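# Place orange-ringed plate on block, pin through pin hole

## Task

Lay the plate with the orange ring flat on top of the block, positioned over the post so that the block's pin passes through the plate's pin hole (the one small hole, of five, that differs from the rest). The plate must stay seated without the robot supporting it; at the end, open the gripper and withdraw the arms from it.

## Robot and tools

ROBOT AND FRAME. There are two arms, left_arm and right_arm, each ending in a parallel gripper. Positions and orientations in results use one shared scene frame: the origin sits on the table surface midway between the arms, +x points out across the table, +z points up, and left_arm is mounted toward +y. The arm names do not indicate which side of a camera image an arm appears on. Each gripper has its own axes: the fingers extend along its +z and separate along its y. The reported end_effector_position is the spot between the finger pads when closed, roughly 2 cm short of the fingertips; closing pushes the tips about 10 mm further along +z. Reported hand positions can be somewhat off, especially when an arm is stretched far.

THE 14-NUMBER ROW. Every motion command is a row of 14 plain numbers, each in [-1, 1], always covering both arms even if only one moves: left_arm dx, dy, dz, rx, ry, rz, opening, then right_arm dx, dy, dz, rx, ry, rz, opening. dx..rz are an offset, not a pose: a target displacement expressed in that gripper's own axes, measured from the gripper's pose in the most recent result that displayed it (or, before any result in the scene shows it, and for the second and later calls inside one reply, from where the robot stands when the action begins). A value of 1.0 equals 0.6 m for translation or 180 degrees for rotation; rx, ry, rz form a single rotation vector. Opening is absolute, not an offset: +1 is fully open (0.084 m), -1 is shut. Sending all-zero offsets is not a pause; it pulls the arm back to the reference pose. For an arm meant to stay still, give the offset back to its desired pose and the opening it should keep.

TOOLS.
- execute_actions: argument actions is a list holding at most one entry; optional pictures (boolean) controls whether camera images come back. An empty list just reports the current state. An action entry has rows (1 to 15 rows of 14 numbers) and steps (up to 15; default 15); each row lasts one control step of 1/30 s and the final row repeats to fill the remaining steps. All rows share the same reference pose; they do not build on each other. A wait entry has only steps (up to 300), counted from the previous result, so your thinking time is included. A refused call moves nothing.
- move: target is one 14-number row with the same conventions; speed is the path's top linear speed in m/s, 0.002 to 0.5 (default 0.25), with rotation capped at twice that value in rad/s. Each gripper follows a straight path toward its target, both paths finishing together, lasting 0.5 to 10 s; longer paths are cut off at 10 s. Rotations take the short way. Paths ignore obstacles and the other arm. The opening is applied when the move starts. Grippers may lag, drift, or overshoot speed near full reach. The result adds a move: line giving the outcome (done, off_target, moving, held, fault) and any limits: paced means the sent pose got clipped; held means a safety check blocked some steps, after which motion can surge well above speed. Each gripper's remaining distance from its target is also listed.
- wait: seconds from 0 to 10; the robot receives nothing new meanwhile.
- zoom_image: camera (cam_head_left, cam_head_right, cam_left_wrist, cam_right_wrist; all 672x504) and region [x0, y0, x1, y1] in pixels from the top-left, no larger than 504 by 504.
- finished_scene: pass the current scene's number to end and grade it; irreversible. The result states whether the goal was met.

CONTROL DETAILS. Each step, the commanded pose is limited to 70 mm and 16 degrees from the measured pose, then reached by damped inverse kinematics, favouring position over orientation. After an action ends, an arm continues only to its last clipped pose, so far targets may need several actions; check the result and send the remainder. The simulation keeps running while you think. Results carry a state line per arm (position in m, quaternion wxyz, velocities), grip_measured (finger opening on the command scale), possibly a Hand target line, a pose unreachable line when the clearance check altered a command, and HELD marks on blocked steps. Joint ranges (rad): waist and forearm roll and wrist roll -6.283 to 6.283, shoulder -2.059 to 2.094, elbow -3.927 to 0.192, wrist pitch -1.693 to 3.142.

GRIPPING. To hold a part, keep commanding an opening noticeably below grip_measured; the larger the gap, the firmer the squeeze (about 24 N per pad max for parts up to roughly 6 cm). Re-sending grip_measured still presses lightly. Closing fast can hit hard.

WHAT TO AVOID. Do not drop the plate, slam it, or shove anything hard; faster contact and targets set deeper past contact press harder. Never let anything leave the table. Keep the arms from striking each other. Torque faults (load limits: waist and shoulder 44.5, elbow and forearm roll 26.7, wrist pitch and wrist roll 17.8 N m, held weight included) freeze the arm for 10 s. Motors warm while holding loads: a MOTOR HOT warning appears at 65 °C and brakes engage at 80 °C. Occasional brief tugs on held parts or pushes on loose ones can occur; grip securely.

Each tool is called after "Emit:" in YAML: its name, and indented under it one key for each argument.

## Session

Emit:
execute_actions:
  actions: []

Scene clock: 0.00 s of 5100.00 s.
left_arm: end_effector_position=(+0.4260, +0.4632, +0.1661) grip_measured=+1.00 end_effector_quat_wxyz=(+0.054, +0.994, +0.096, -0.021) end_effector_velocity=(+0.001, -0.000, +0.001) end_effector_angular_velocity=(-0.000, -0.003, -0.001) | right_arm: end_effector_position=(+0.4033, -0.5374, +0.2693) grip_measured=+1.00 end_effector_quat_wxyz=(-0.057, +0.937, +0.333, -0.091) end_effector_velocity=(-0.000, -0.000, -0.000) end_effector_angular_velocity=(-0.000, +0.001, +0.000)
Joint positions: left_arm=[ 0.377 -0.031 -0.931 -0.118  1.022  0.116  0.084] | right_arm=[-0.214 -0.136 -1.142 -0.011  1.493 -0.948  0.084]
Joint velocities: left_arm=[-0.001 -0.002 -0.001 -0.001 -0.     0.001  0.   ] | right_arm=[ 0.     0.     0.    -0.001  0.001  0.     0.   ]
Hand target (left_arm): +0.426, +0.463, +0.166; +0.054, +0.994, +0.096, -0.021
Hand target (right_arm): +0.403, -0.537, +0.269; -0.057, +0.937, +0.333, -0.091

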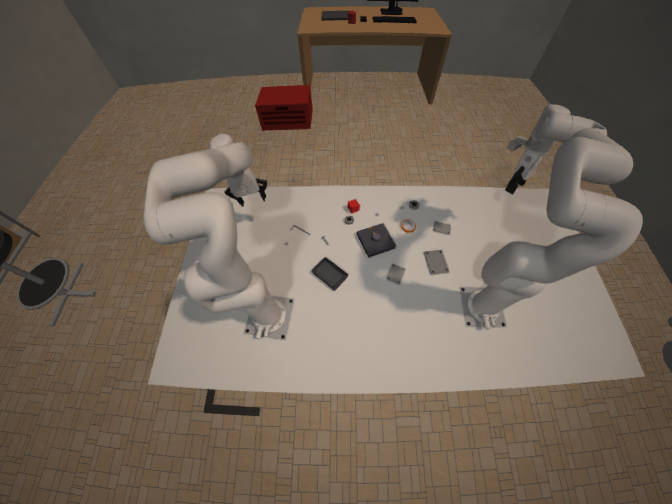

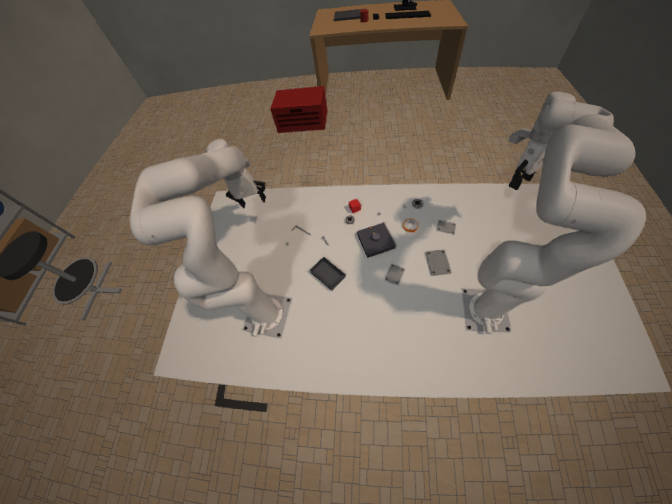

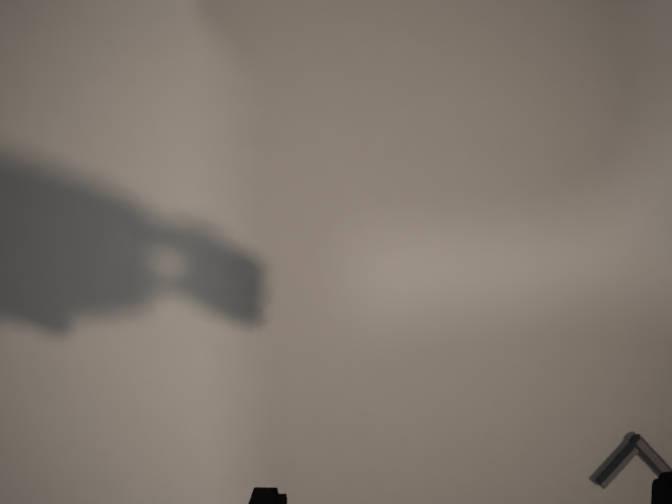

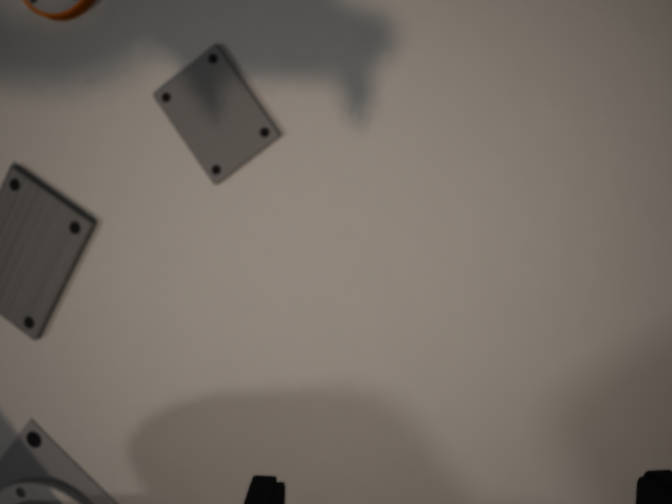

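Emit:
move:
  target: [0,0,0,0,0,0,1,0.3113,-0.3645,0.3519,-0.0537,0.0425,0,1]
  speed: 0.2

Emit:
execute_actions:
  actions:
    - {"steps":15}

Scene clock: 19.33 s of 5100.00 s.
left_arm: end_effector_position=(+0.4260, +0.4632, +0.1661) grip_measured=+1.00 end_effector_quat_wxyz=(+0.054, +0.994, +0.096, -0.021) end_effector_velocity=(-0.000, -0.000, -0.000) end_effector_angular_velocity=(-0.002, +0.000, +0.001) | right_arm: end_effector_position=(+0.3674, -0.2404, +0.0755) grip_measured=+1.00 end_effector_quat_wxyz=(+0.000, +0.942, +0.335, -0.000) end_effector_velocity=(-0.001, +0.002, -0.002) end_effector_angular_velocity=(-0.002, +0.001, +0.002)
Joint positions: left_arm=[ 0.377 -0.031 -0.931 -0.118  1.022  0.116  0.084] | right_arm=[ 0.576 -0.04  -0.607 -0.     0.648 -0.16   0.084]
Joint velocities: left_arm=[ 0.     0.     0.001 -0.002 -0.    -0.    -0.   ] | right_arm=[ 0.006  0.006 -0.001 -0.002 -0.004  0.006 -0.   ]
Hand target (left_arm): +0.426, +0.463, +0.166; +0.054, +0.994, +0.096, -0.021
Hand target (right_arm): +0.367, -0.240, +0.075; +0.000, +0.942, +0.335, -0.000
Off the commanded pose (left_arm): 0.000 m, 0 deg.
Off the commanded pose (right_arm): 0.001 m, 0 deg.
After step 90, 14.03 s passed at rest.
move: done

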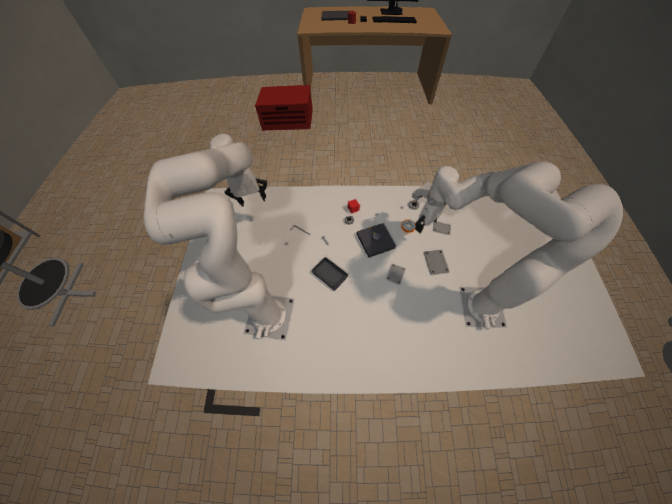

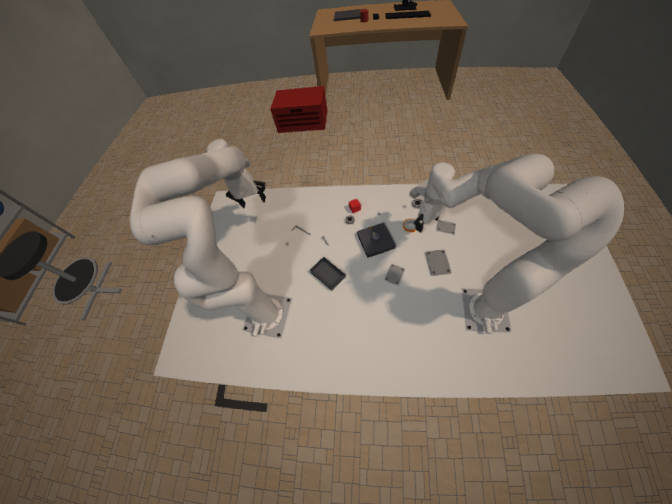

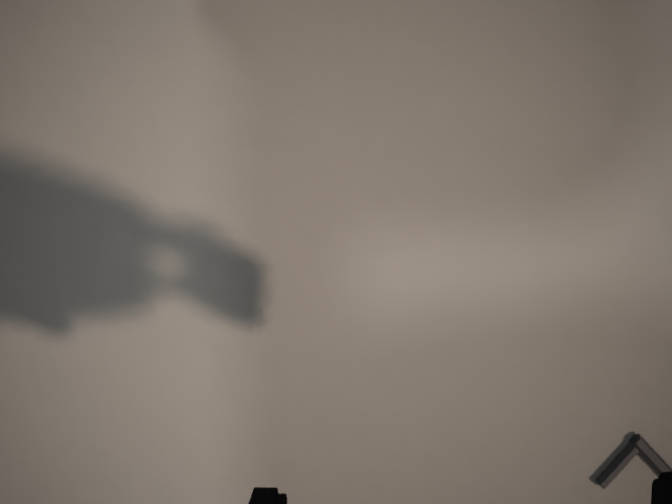

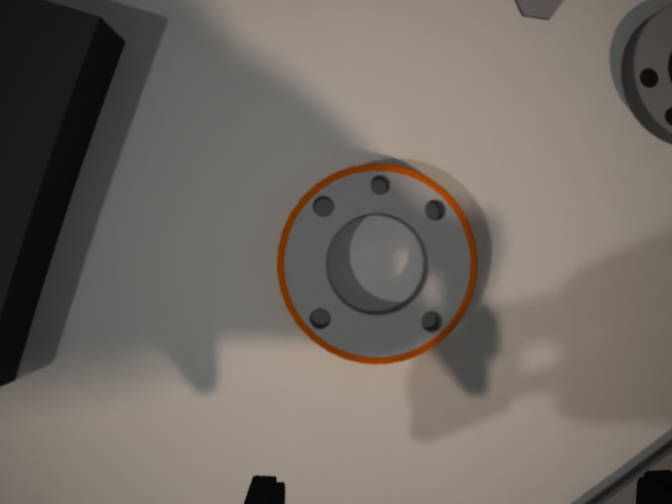

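Scene clock: 19.83 s of 5100.00 s.
left_arm: end_effector_position=(+0.4260, +0.4632, +0.1661) grip_measured=+1.00 end_effector_quat_wxyz=(+0.054, +0.994, +0.096, -0.021) end_effector_velocity=(+0.000, +0.000, +0.001) end_effector_angular_velocity=(+0.001, -0.002, -0.001) | right_arm: end_effector_position=(+0.3672, -0.2402, +0.0752) grip_measured=+1.00 end_effector_quat_wxyz=(+0.000, +0.942, +0.335, -0.000) end_effector_velocity=(+0.001, +0.000, +0.000) end_effector_angular_velocity=(-0.001, -0.002, +0.002)
Joint positions: left_arm=[ 0.377 -0.031 -0.931 -0.118  1.022  0.116  0.084] | right_arm=[ 0.577 -0.039 -0.607 -0.001  0.647 -0.159  0.084]
Joint velocities: left_arm=[-0.    -0.001 -0.     0.001 -0.001  0.001  0.   ] | right_arm=[-0.     0.    -0.    -0.003 -0.001 -0.    -0.   ]
Hand target (left_arm): +0.426, +0.463, +0.166; +0.054, +0.994, +0.096, -0.021
Hand target (right_arm): +0.367, -0.240, +0.075; +0.000, +0.942, +0.335, -0.000
Off the commanded pose (left_arm): 0.000 m, 0 deg.
Off the commanded pose (right_arm): 0.000 m, 0 deg.
Steps of this call (steps 1 to 15: nothing new was sent). Readings (end_effector_position):
1: left_arm (+0.4260, +0.4632, +0.1661) | right_arm (+0.3674, -0.2403, +0.0755)
2: left_arm (+0.4260, +0.4632, +0.1661) | right_arm (+0.3673, -0.2403, +0.0754)
4: left_arm (+0.4260, +0.4632, +0.1661) | right_arm (+0.3673, -0.2402, +0.0754)
8: left_arm (+0.4260, +0.4632, +0.1661) | right_arm (+0.3673, -0.2402, +0.0753)
15: the state above

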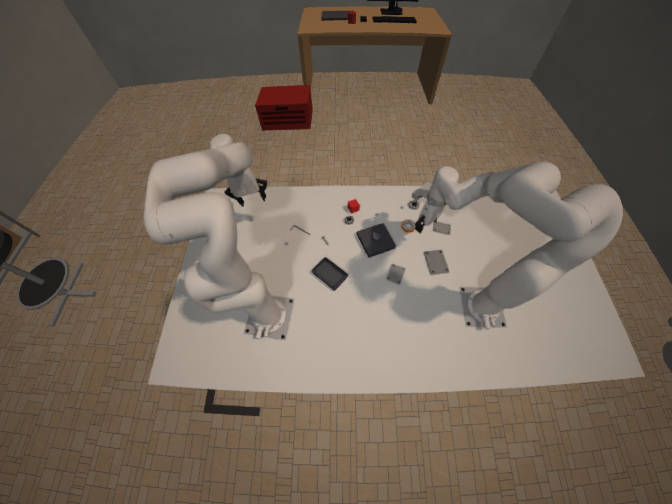

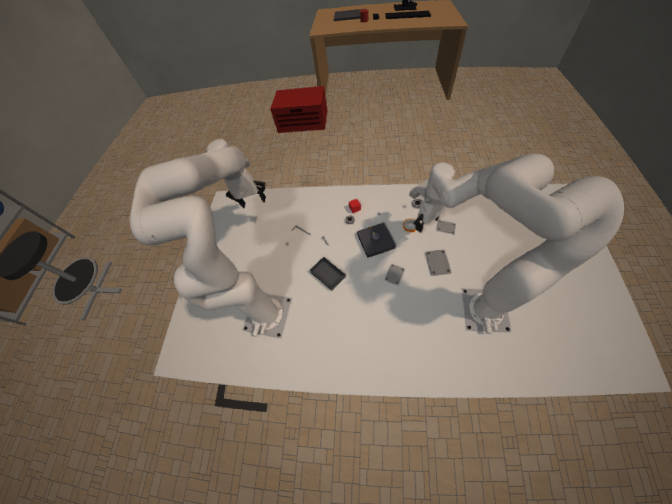

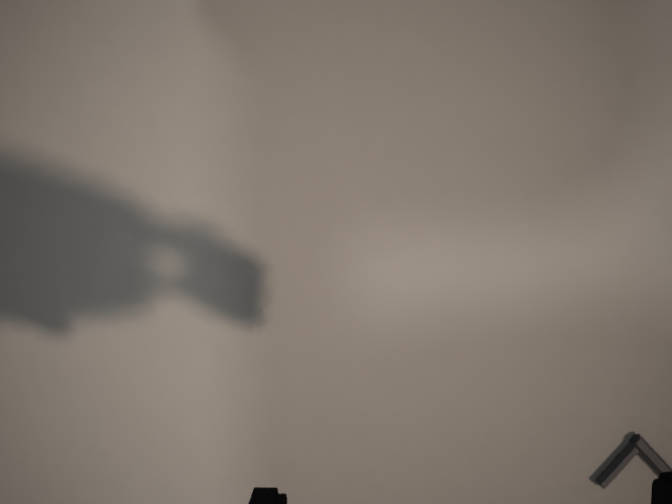

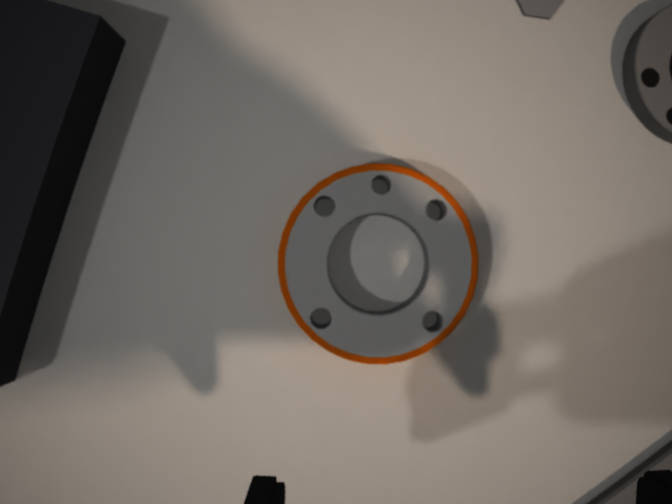

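Emit:
move:
  target: [0,0,0,0,0,0,1,0.04,-0.24,-0.045,0,0,0,1]
  speed: 0.15

Emit:
execute_actions:
  actions:
    - {"steps":15}

Scene clock: 34.03 s of 5100.00 s.
left_arm: end_effector_position=(+0.4260, +0.4632, +0.1661) grip_measured=+1.00 end_effector_quat_wxyz=(+0.054, +0.994, +0.096, -0.021) end_effector_velocity=(+0.000, -0.000, +0.000) end_effector_angular_velocity=(-0.000, -0.001, -0.001) | right_arm: end_effector_position=(+0.2954, -0.1136, +0.1020) grip_measured=+1.00 end_effector_quat_wxyz=(+0.001, +0.942, +0.334, -0.000) end_effector_velocity=(-0.001, +0.002, +0.001) end_effector_angular_velocity=(-0.001, -0.000, -0.001)
Joint positions: left_arm=[ 0.377 -0.031 -0.931 -0.118  1.022  0.116  0.084] | right_arm=[ 0.936 -0.018 -0.729 -0.001  0.747  0.201  0.084]
Joint velocities: left_arm=[-0.     0.    -0.001 -0.    -0.     0.001 -0.   ] | right_arm=[ 0.004  0.002 -0.004 -0.001  0.004  0.007 -0.   ]
Hand target (left_arm): +0.426, +0.463, +0.166; +0.054, +0.994, +0.096, -0.021
Hand target (right_arm): +0.295, -0.113, +0.102; +0.001, +0.942, +0.335, -0.000
Off the commanded pose (left_arm): 0.000 m, 0 deg.
Off the commanded pose (right_arm): 0.001 m, 0 deg.
After step 90, 9.77 s passed at rest.
move: done

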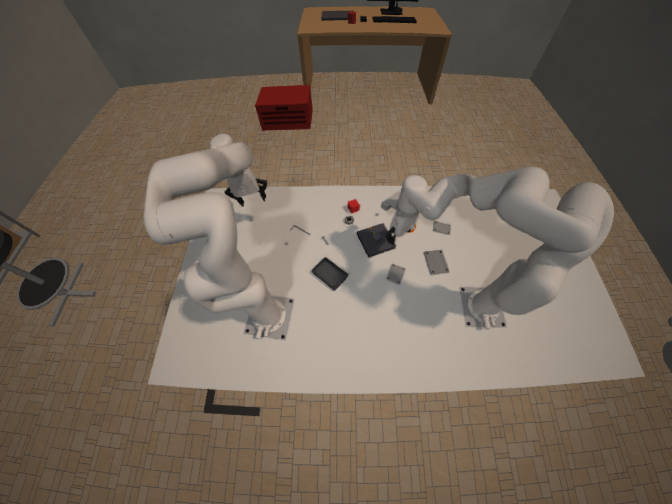

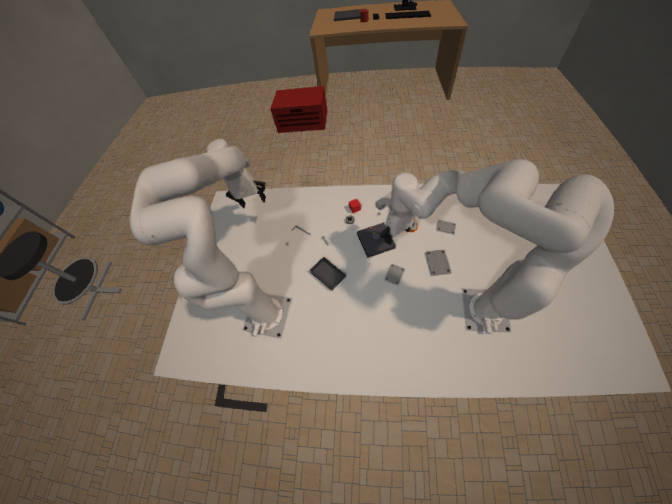

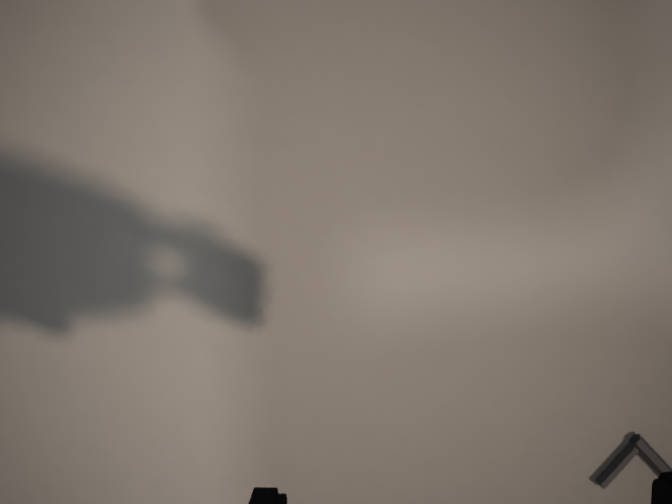

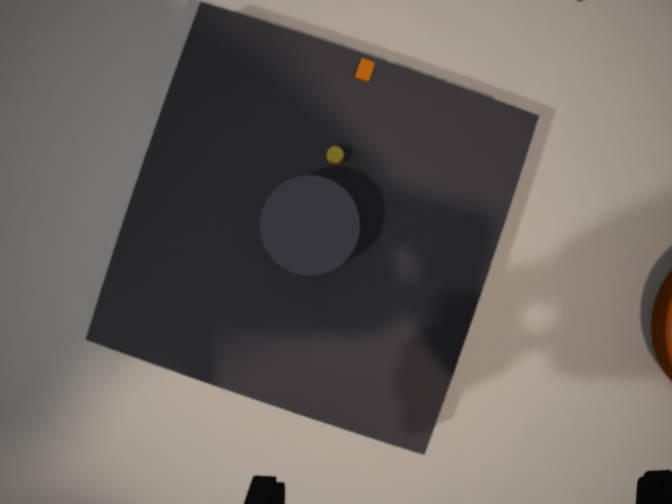

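Scene clock: 34.53 s of 5100.00 s.
left_arm: end_effector_position=(+0.4260, +0.4632, +0.1661) grip_measured=+1.00 end_effector_quat_wxyz=(+0.054, +0.994, +0.096, -0.021) end_effector_velocity=(-0.000, +0.000, +0.000) end_effector_angular_velocity=(+0.001, +0.001, -0.001) | right_arm: end_effector_position=(+0.2953, -0.1132, +0.1021) grip_measured=+1.00 end_effector_quat_wxyz=(+0.001, +0.942, +0.335, -0.000) end_effector_velocity=(-0.000, -0.000, -0.000) end_effector_angular_velocity=(-0.001, -0.001, +0.001)
Joint positions: left_arm=[ 0.377 -0.031 -0.931 -0.118  1.022  0.116  0.084] | right_arm=[ 0.937 -0.017 -0.729 -0.001  0.747  0.202  0.084]
Joint velocities: left_arm=[-0.001 -0.001 -0.     0.002  0.001 -0.001  0.   ] | right_arm=[ 0.001  0.     0.    -0.002 -0.     0.     0.   ]
Hand target (left_arm): +0.426, +0.463, +0.166; +0.054, +0.994, +0.096, -0.021
Hand target (right_arm): +0.295, -0.113, +0.102; +0.001, +0.942, +0.335, -0.000
Off the commanded pose (left_arm): 0.000 m, 0 deg.
Off the commanded pose (right_arm): 0.000 m, 0 deg.
Steps of this call (steps 1 to 15: nothing new was sent). Readings (end_effector_position):
1: left_arm (+0.4260, +0.4632, +0.1661) | right_arm (+0.2954, -0.1135, +0.1021)
2: left_arm (+0.4260, +0.4632, +0.1661) | right_arm (+0.2954, -0.1135, +0.1021)
4: left_arm (+0.4260, +0.4632, +0.1661) | right_arm (+0.2954, -0.1134, +0.1021)
8: left_arm (+0.4260, +0.4632, +0.1661) | right_arm (+0.2953, -0.1133, +0.1021)
15: the state above

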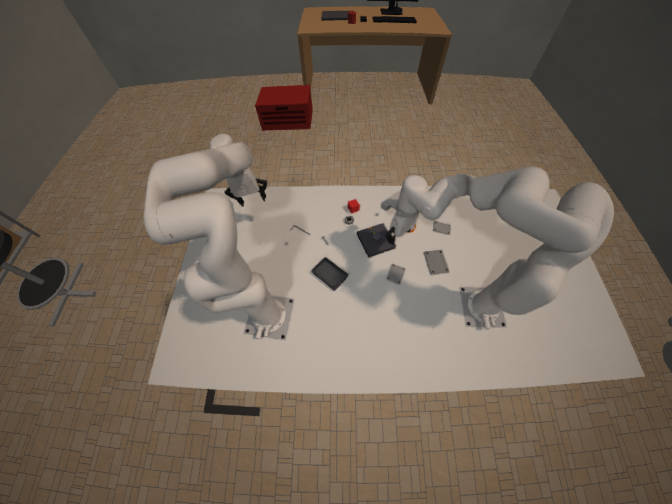

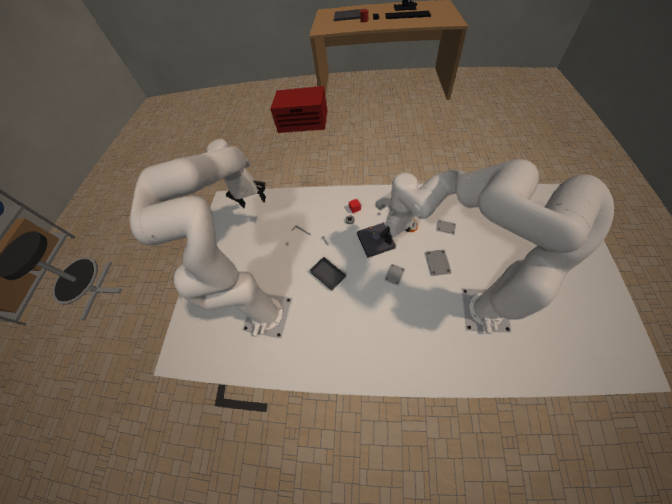

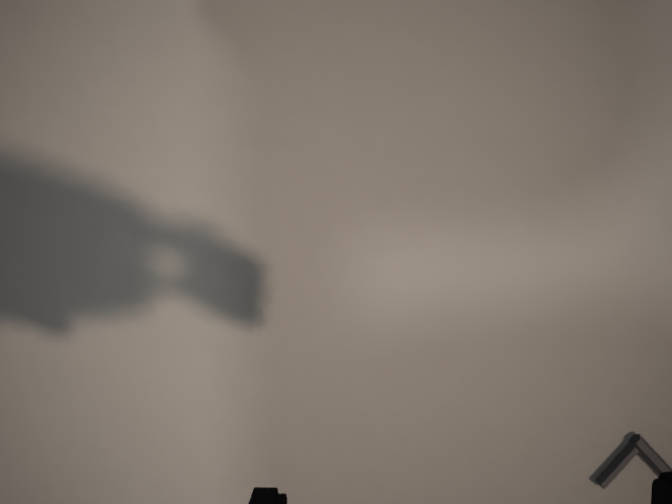

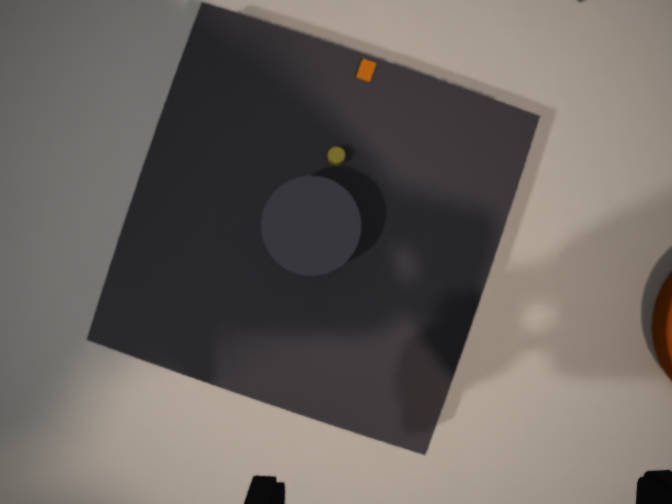

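Emit:
move:
  target: [0,0,0,0,0,0,1,0.1246,-0.0637,0.055,0,0,-0.1467,0.1]
  speed: 0.15

Emit:
move:
  target: [0,0,0,0,0,0,1,0,0,0.0235,0,0,0,0.1]
  speed: 0.03

Scene clock: 51.23 s of 5100.00 s.
left_arm: end_effector_position=(+0.4260, +0.4632, +0.1661) grip_measured=+1.00 end_effector_quat_wxyz=(+0.054, +0.994, +0.096, -0.021) end_effector_velocity=(-0.000, -0.000, -0.000) end_effector_angular_velocity=(-0.002, +0.001, +0.002) | right_arm: end_effector_position=(+0.3292, -0.0367, +0.0691) grip_measured=+0.09 end_effector_quat_wxyz=(+0.000, +0.841, +0.541, -0.000) end_effector_velocity=(+0.001, +0.001, -0.001) end_effector_angular_velocity=(-0.001, +0.000, +0.011)
Joint positions: left_arm=[ 0.377 -0.031 -0.931 -0.118  1.022  0.116  0.084] | right_arm=[ 0.982  0.292 -1.022 -0.001  0.731 -0.213  0.048]
Joint velocities: left_arm=[ 0.001  0.     0.001 -0.001  0.001 -0.     0.   ] | right_arm=[ 0.001  0.006 -0.007 -0.001  0.002 -0.01  -0.   ]
Hand target (left_arm): +0.426, +0.463, +0.166; +0.054, +0.994, +0.096, -0.021
Hand target (right_arm): +0.329, -0.037, +0.069; +0.001, +0.841, +0.541, -0.000
Off the commanded pose (left_arm): 0.000 m, 0 deg.
Off the commanded pose (right_arm): 0.000 m, 0 deg.
After step 90, 11.80 s passed at rest.
move: done

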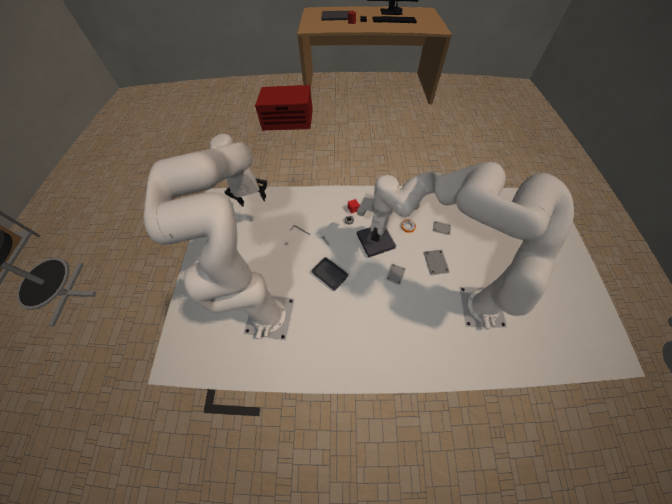

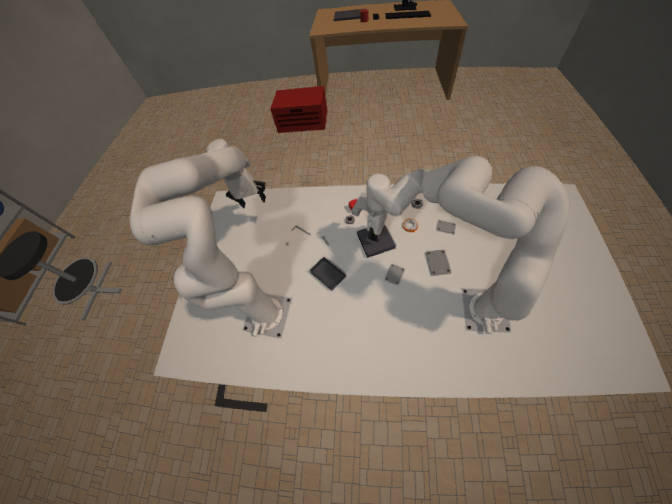

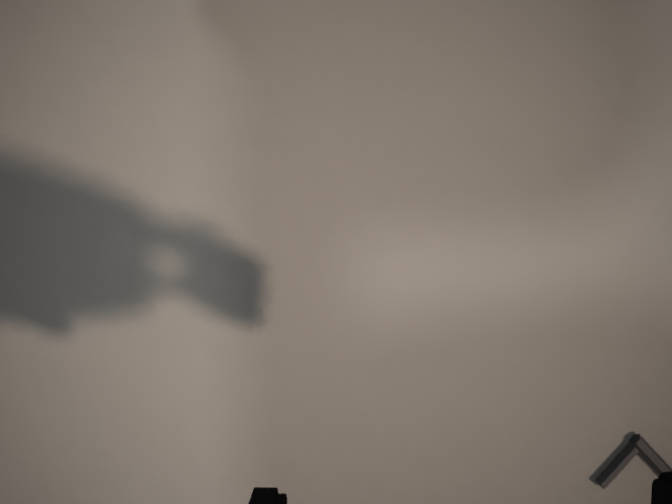

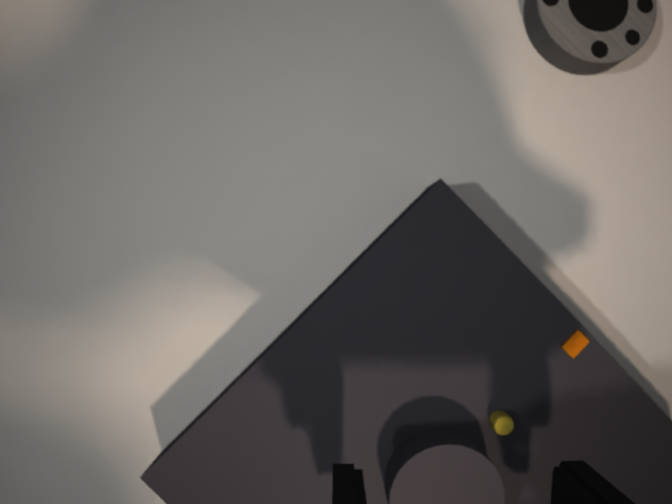

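Scene clock: 52.00 s of 5100.00 s.
left_arm: end_effector_position=(+0.4260, +0.4632, +0.1661) grip_measured=+1.00 end_effector_quat_wxyz=(+0.054, +0.994, +0.096, -0.021) end_effector_velocity=(+0.000, +0.000, -0.000) end_effector_angular_velocity=(-0.002, +0.001, +0.002) | right_arm: end_effector_position=(+0.3292, -0.0366, +0.0552) grip_measured=+0.09 end_effector_quat_wxyz=(+0.000, +0.841, +0.541, +0.000) end_effector_velocity=(+0.000, +0.001, +0.000) end_effector_angular_velocity=(+0.004, -0.002, -0.000)
Joint positions: left_arm=[ 0.377 -0.031 -0.931 -0.118  1.022  0.116  0.084] | right_arm=[ 0.982  0.32  -1.015 -0.001  0.695 -0.213  0.048]
Joint velocities: left_arm=[ 0.001  0.001 -0.001 -0.002  0.001 -0.     0.   ] | right_arm=[ 0.001  0.001 -0.001  0.001 -0.004 -0.     0.   ]
Hand target (left_arm): +0.426, +0.463, +0.166; +0.054, +0.994, +0.096, -0.021
Hand target (right_arm): +0.329, -0.037, +0.055; +0.000, +0.841, +0.541, -0.000
Off the commanded pose (left_arm): 0.000 m, 0 deg.
Off the commanded pose (right_arm): 0.000 m, 0 deg.
move: done

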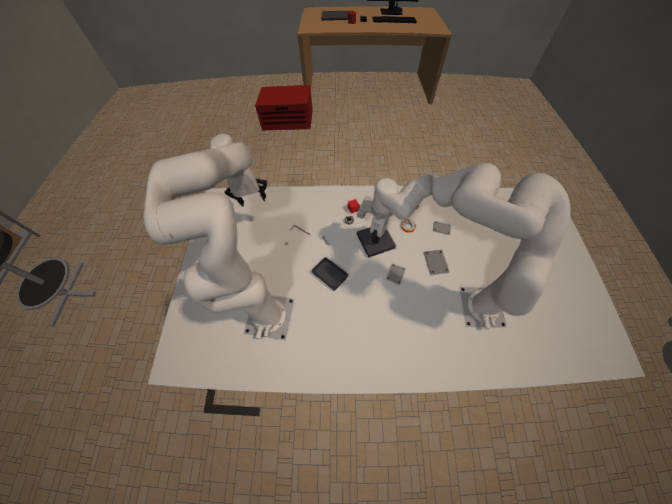

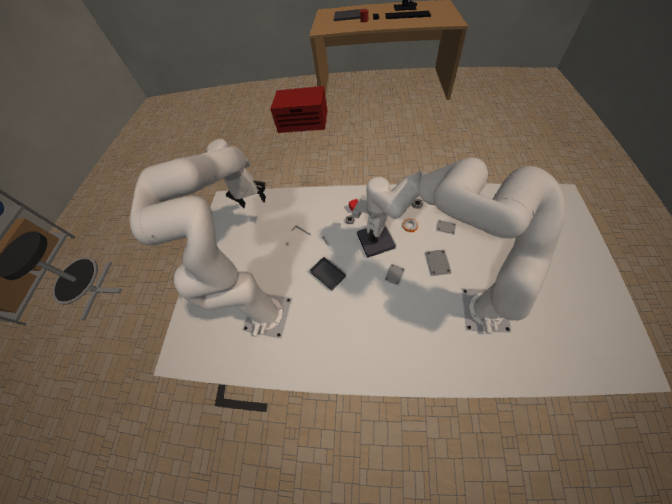

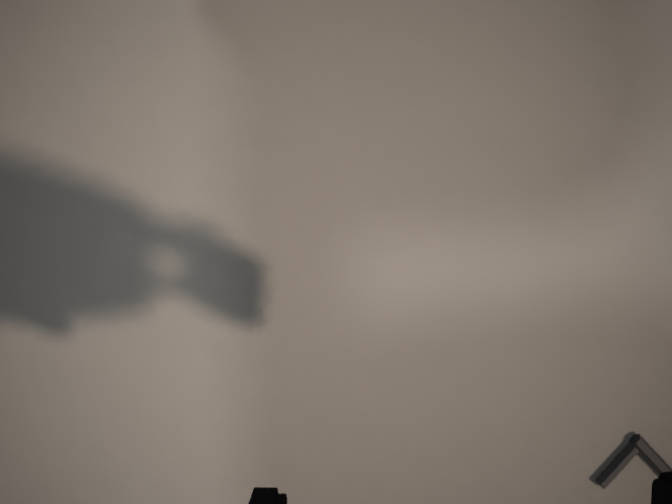

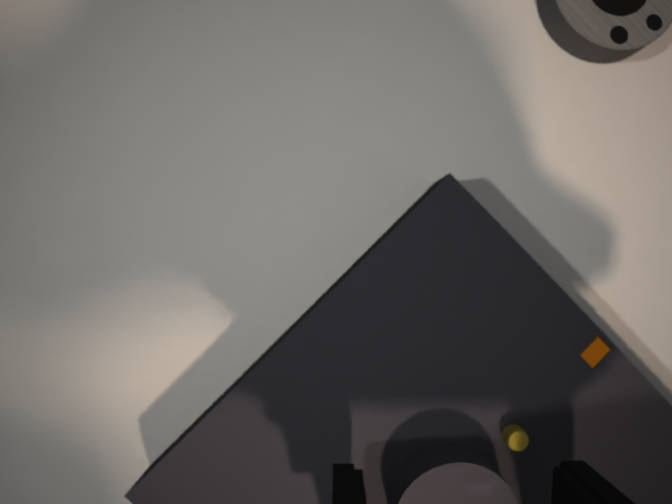

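Looks centred. Close.

Emit:
execute_actions:
  actions:
    - {"rows":[[0,0,0,0,0,0,1,0,0,0,0,0,0,0.0],[0,0,0,0,0,0,1,0,0,0,0,0,0,-0.1],[0,0,0,0,0,0,1,0,0,0,0,0,0,-0.15],[0,0,0,0,0,0,1,0,0,0,0,0,0,-0.2],[0,0,0,0,0,0,1,0,0,0,0,0,0,-0.24],[0,0,0,0,0,0,1,0,0,0,0,0,0,-0.28],[0,0,0,0,0,0,1,0,0,0,0,0,0,-0.32],[0,0,0,0,0,0,1,0,0,0,0,0,0,-0.36],[0,0,0,0,0,0,1,0,0,0,0,0,0,-0.4],[0,0,0,0,0,0,1,0,0,0,0,0,0,-0.45],[0,0,0,0,0,0,1,0,0,0,0,0,0,-0.5],[0,0,0,0,0,0,1,0,0,0,0,0,0,-0.6]],"steps":15}
  pictures: false

Emit:
execute_actions:
  actions:
    - {"steps":30}

Scene clock: 56.27 s of 5100.00 s.
left_arm: end_effector_position=(+0.4260, +0.4632, +0.1661) grip_measured=+1.00 end_effector_quat_wxyz=(+0.054, +0.994, +0.096, -0.021) end_effector_velocity=(+0.000, +0.001, +0.001) end_effector_angular_velocity=(+0.001, -0.002, +0.000) | right_arm: end_effector_position=(+0.3292, -0.0366, +0.0553) grip_measured=-0.31 end_effector_quat_wxyz=(+0.000, +0.841, +0.541, +0.000) end_effector_velocity=(+0.000, -0.001, -0.000) end_effector_angular_velocity=(-0.002, +0.000, +0.001)
Joint positions: left_arm=[ 0.377 -0.031 -0.931 -0.118  1.022  0.116  0.084] | right_arm=[ 0.982  0.32  -1.015 -0.001  0.695 -0.213  0.03 ]
Joint velocities: left_arm=[ 0.001 -0.001 -0.     0.    -0.001  0.    -0.   ] | right_arm=[-0.001  0.     0.    -0.002  0.002 -0.001  0.   ]
Hand target (left_arm): +0.426, +0.463, +0.166; +0.054, +0.994, +0.096, -0.021
Hand target (right_arm): +0.329, -0.037, +0.055; +0.000, +0.841, +0.541, +0.000
Off the commanded pose (left_arm): 0.000 m, 0 deg.
Off the commanded pose (right_arm): 0.000 m, 0 deg.
Steps of this call (steps 1 to 90: nothing new was sent; then 0.77 s passed at rest; steps 91 to 105: all 15 steps of this action). Readings (end_effector_position):
91: left_arm (+0.4260, +0.4632, +0.1661) | right_arm (+0.3292, -0.0367, +0.0550)
92: left_arm (+0.4260, +0.4632, +0.1661) | right_arm (+0.3292, -0.0367, +0.0551)
94: left_arm (+0.4260, +0.4632, +0.1661) | right_arm (+0.3292, -0.0367, +0.0552)
98: left_arm (+0.4260, +0.4632, +0.1661) | right_arm (+0.3292, -0.0366, +0.0553)
105: the state above

Scene clock: 57.27 s of 5100.00 s.
left_arm: end_effector_position=(+0.4260, +0.4632, +0.1661) grip_measured=+1.00 end_effector_quat_wxyz=(+0.054, +0.994, +0.096, -0.021) end_effector_velocity=(+0.000, +0.000, +0.000) end_effector_angular_velocity=(+0.001, -0.001, -0.000) | right_arm: end_effector_position=(+0.3292, -0.0366, +0.0553) grip_measured=-0.31 end_effector_quat_wxyz=(+0.000, +0.841, +0.541, +0.000) end_effector_velocity=(-0.000, +0.000, +0.000) end_effector_angular_velocity=(+0.001, +0.000, -0.001)
Joint positions: left_arm=[ 0.377 -0.031 -0.931 -0.118  1.022  0.116  0.084] | right_arm=[ 0.982  0.32  -1.015 -0.001  0.695 -0.213  0.03 ]
Joint velocities: left_arm=[ 0.    -0.    -0.     0.001 -0.     0.001 -0.   ] | right_arm=[ 0.    -0.     0.     0.001 -0.001  0.    -0.   ]
Hand target (left_arm): +0.426, +0.463, +0.166; +0.054, +0.994, +0.096, -0.021
Hand target (right_arm): +0.329, -0.037, +0.055; +0.000, +0.841, +0.541, +0.000
Off the commanded pose (left_arm): 0.000 m, 0 deg.
Off the commanded pose (right_arm): 0.000 m, 0 deg.
Steps of this call (steps 1 to 30: nothing new was sent). Readings (end_effector_position):
1: left_arm (+0.4260, +0.4632, +0.1661) | right_arm (+0.3292, -0.0366, +0.0553)
2: left_arm (+0.4260, +0.4632, +0.1661) | right_arm (+0.3292, -0.0366, +0.0553)
4: left_arm (+0.4260, +0.4632, +0.1661) | right_arm (+0.3292, -0.0366, +0.0553)
8: left_arm (+0.4260, +0.4632, +0.1661) | right_arm (+0.3292, -0.0366, +0.0553)
30: the state above

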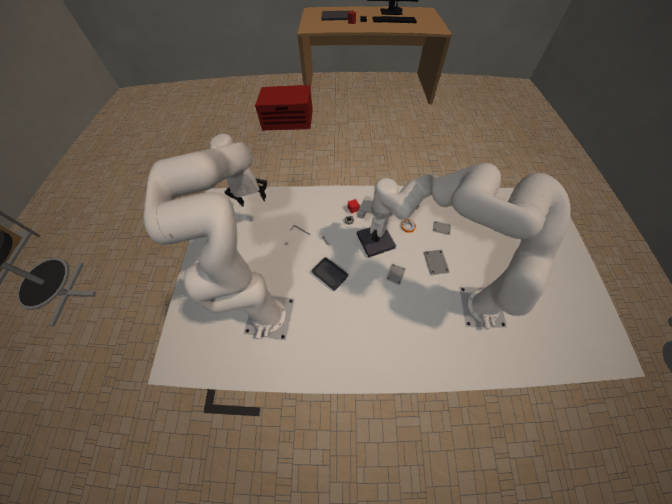

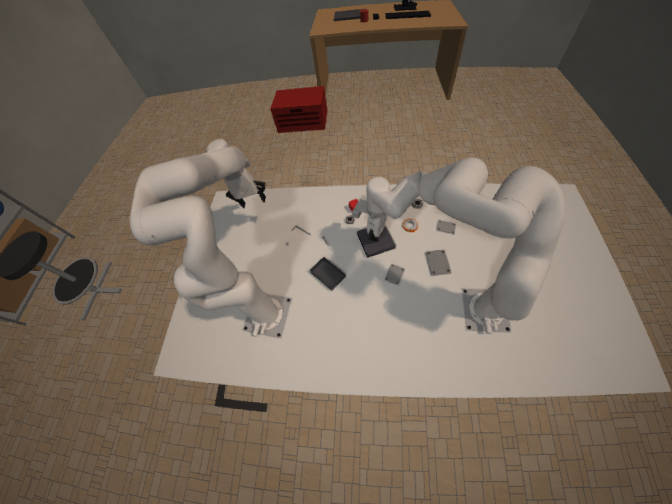

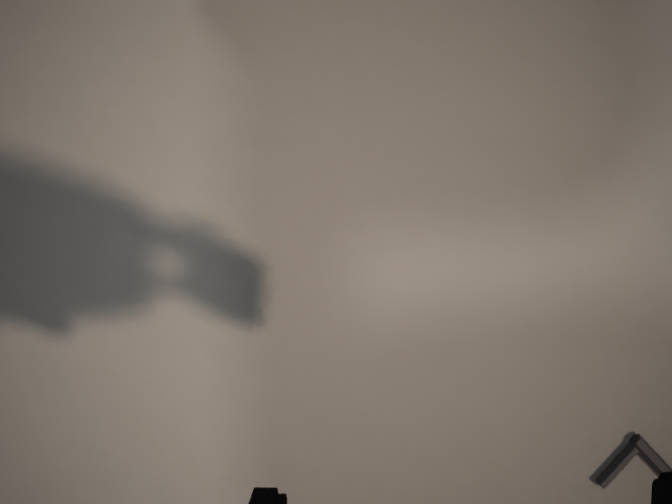

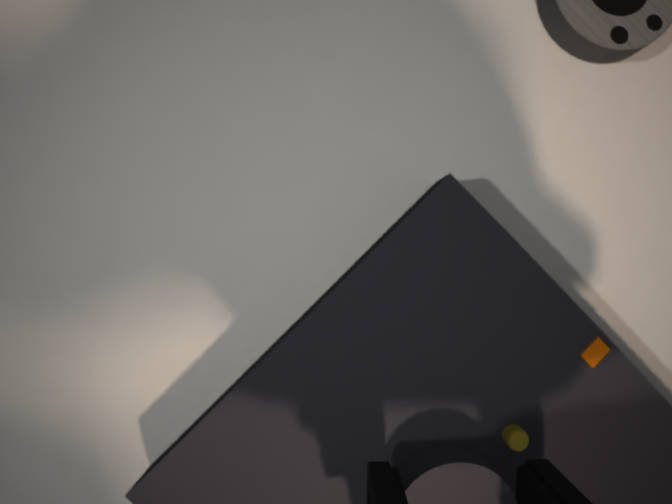

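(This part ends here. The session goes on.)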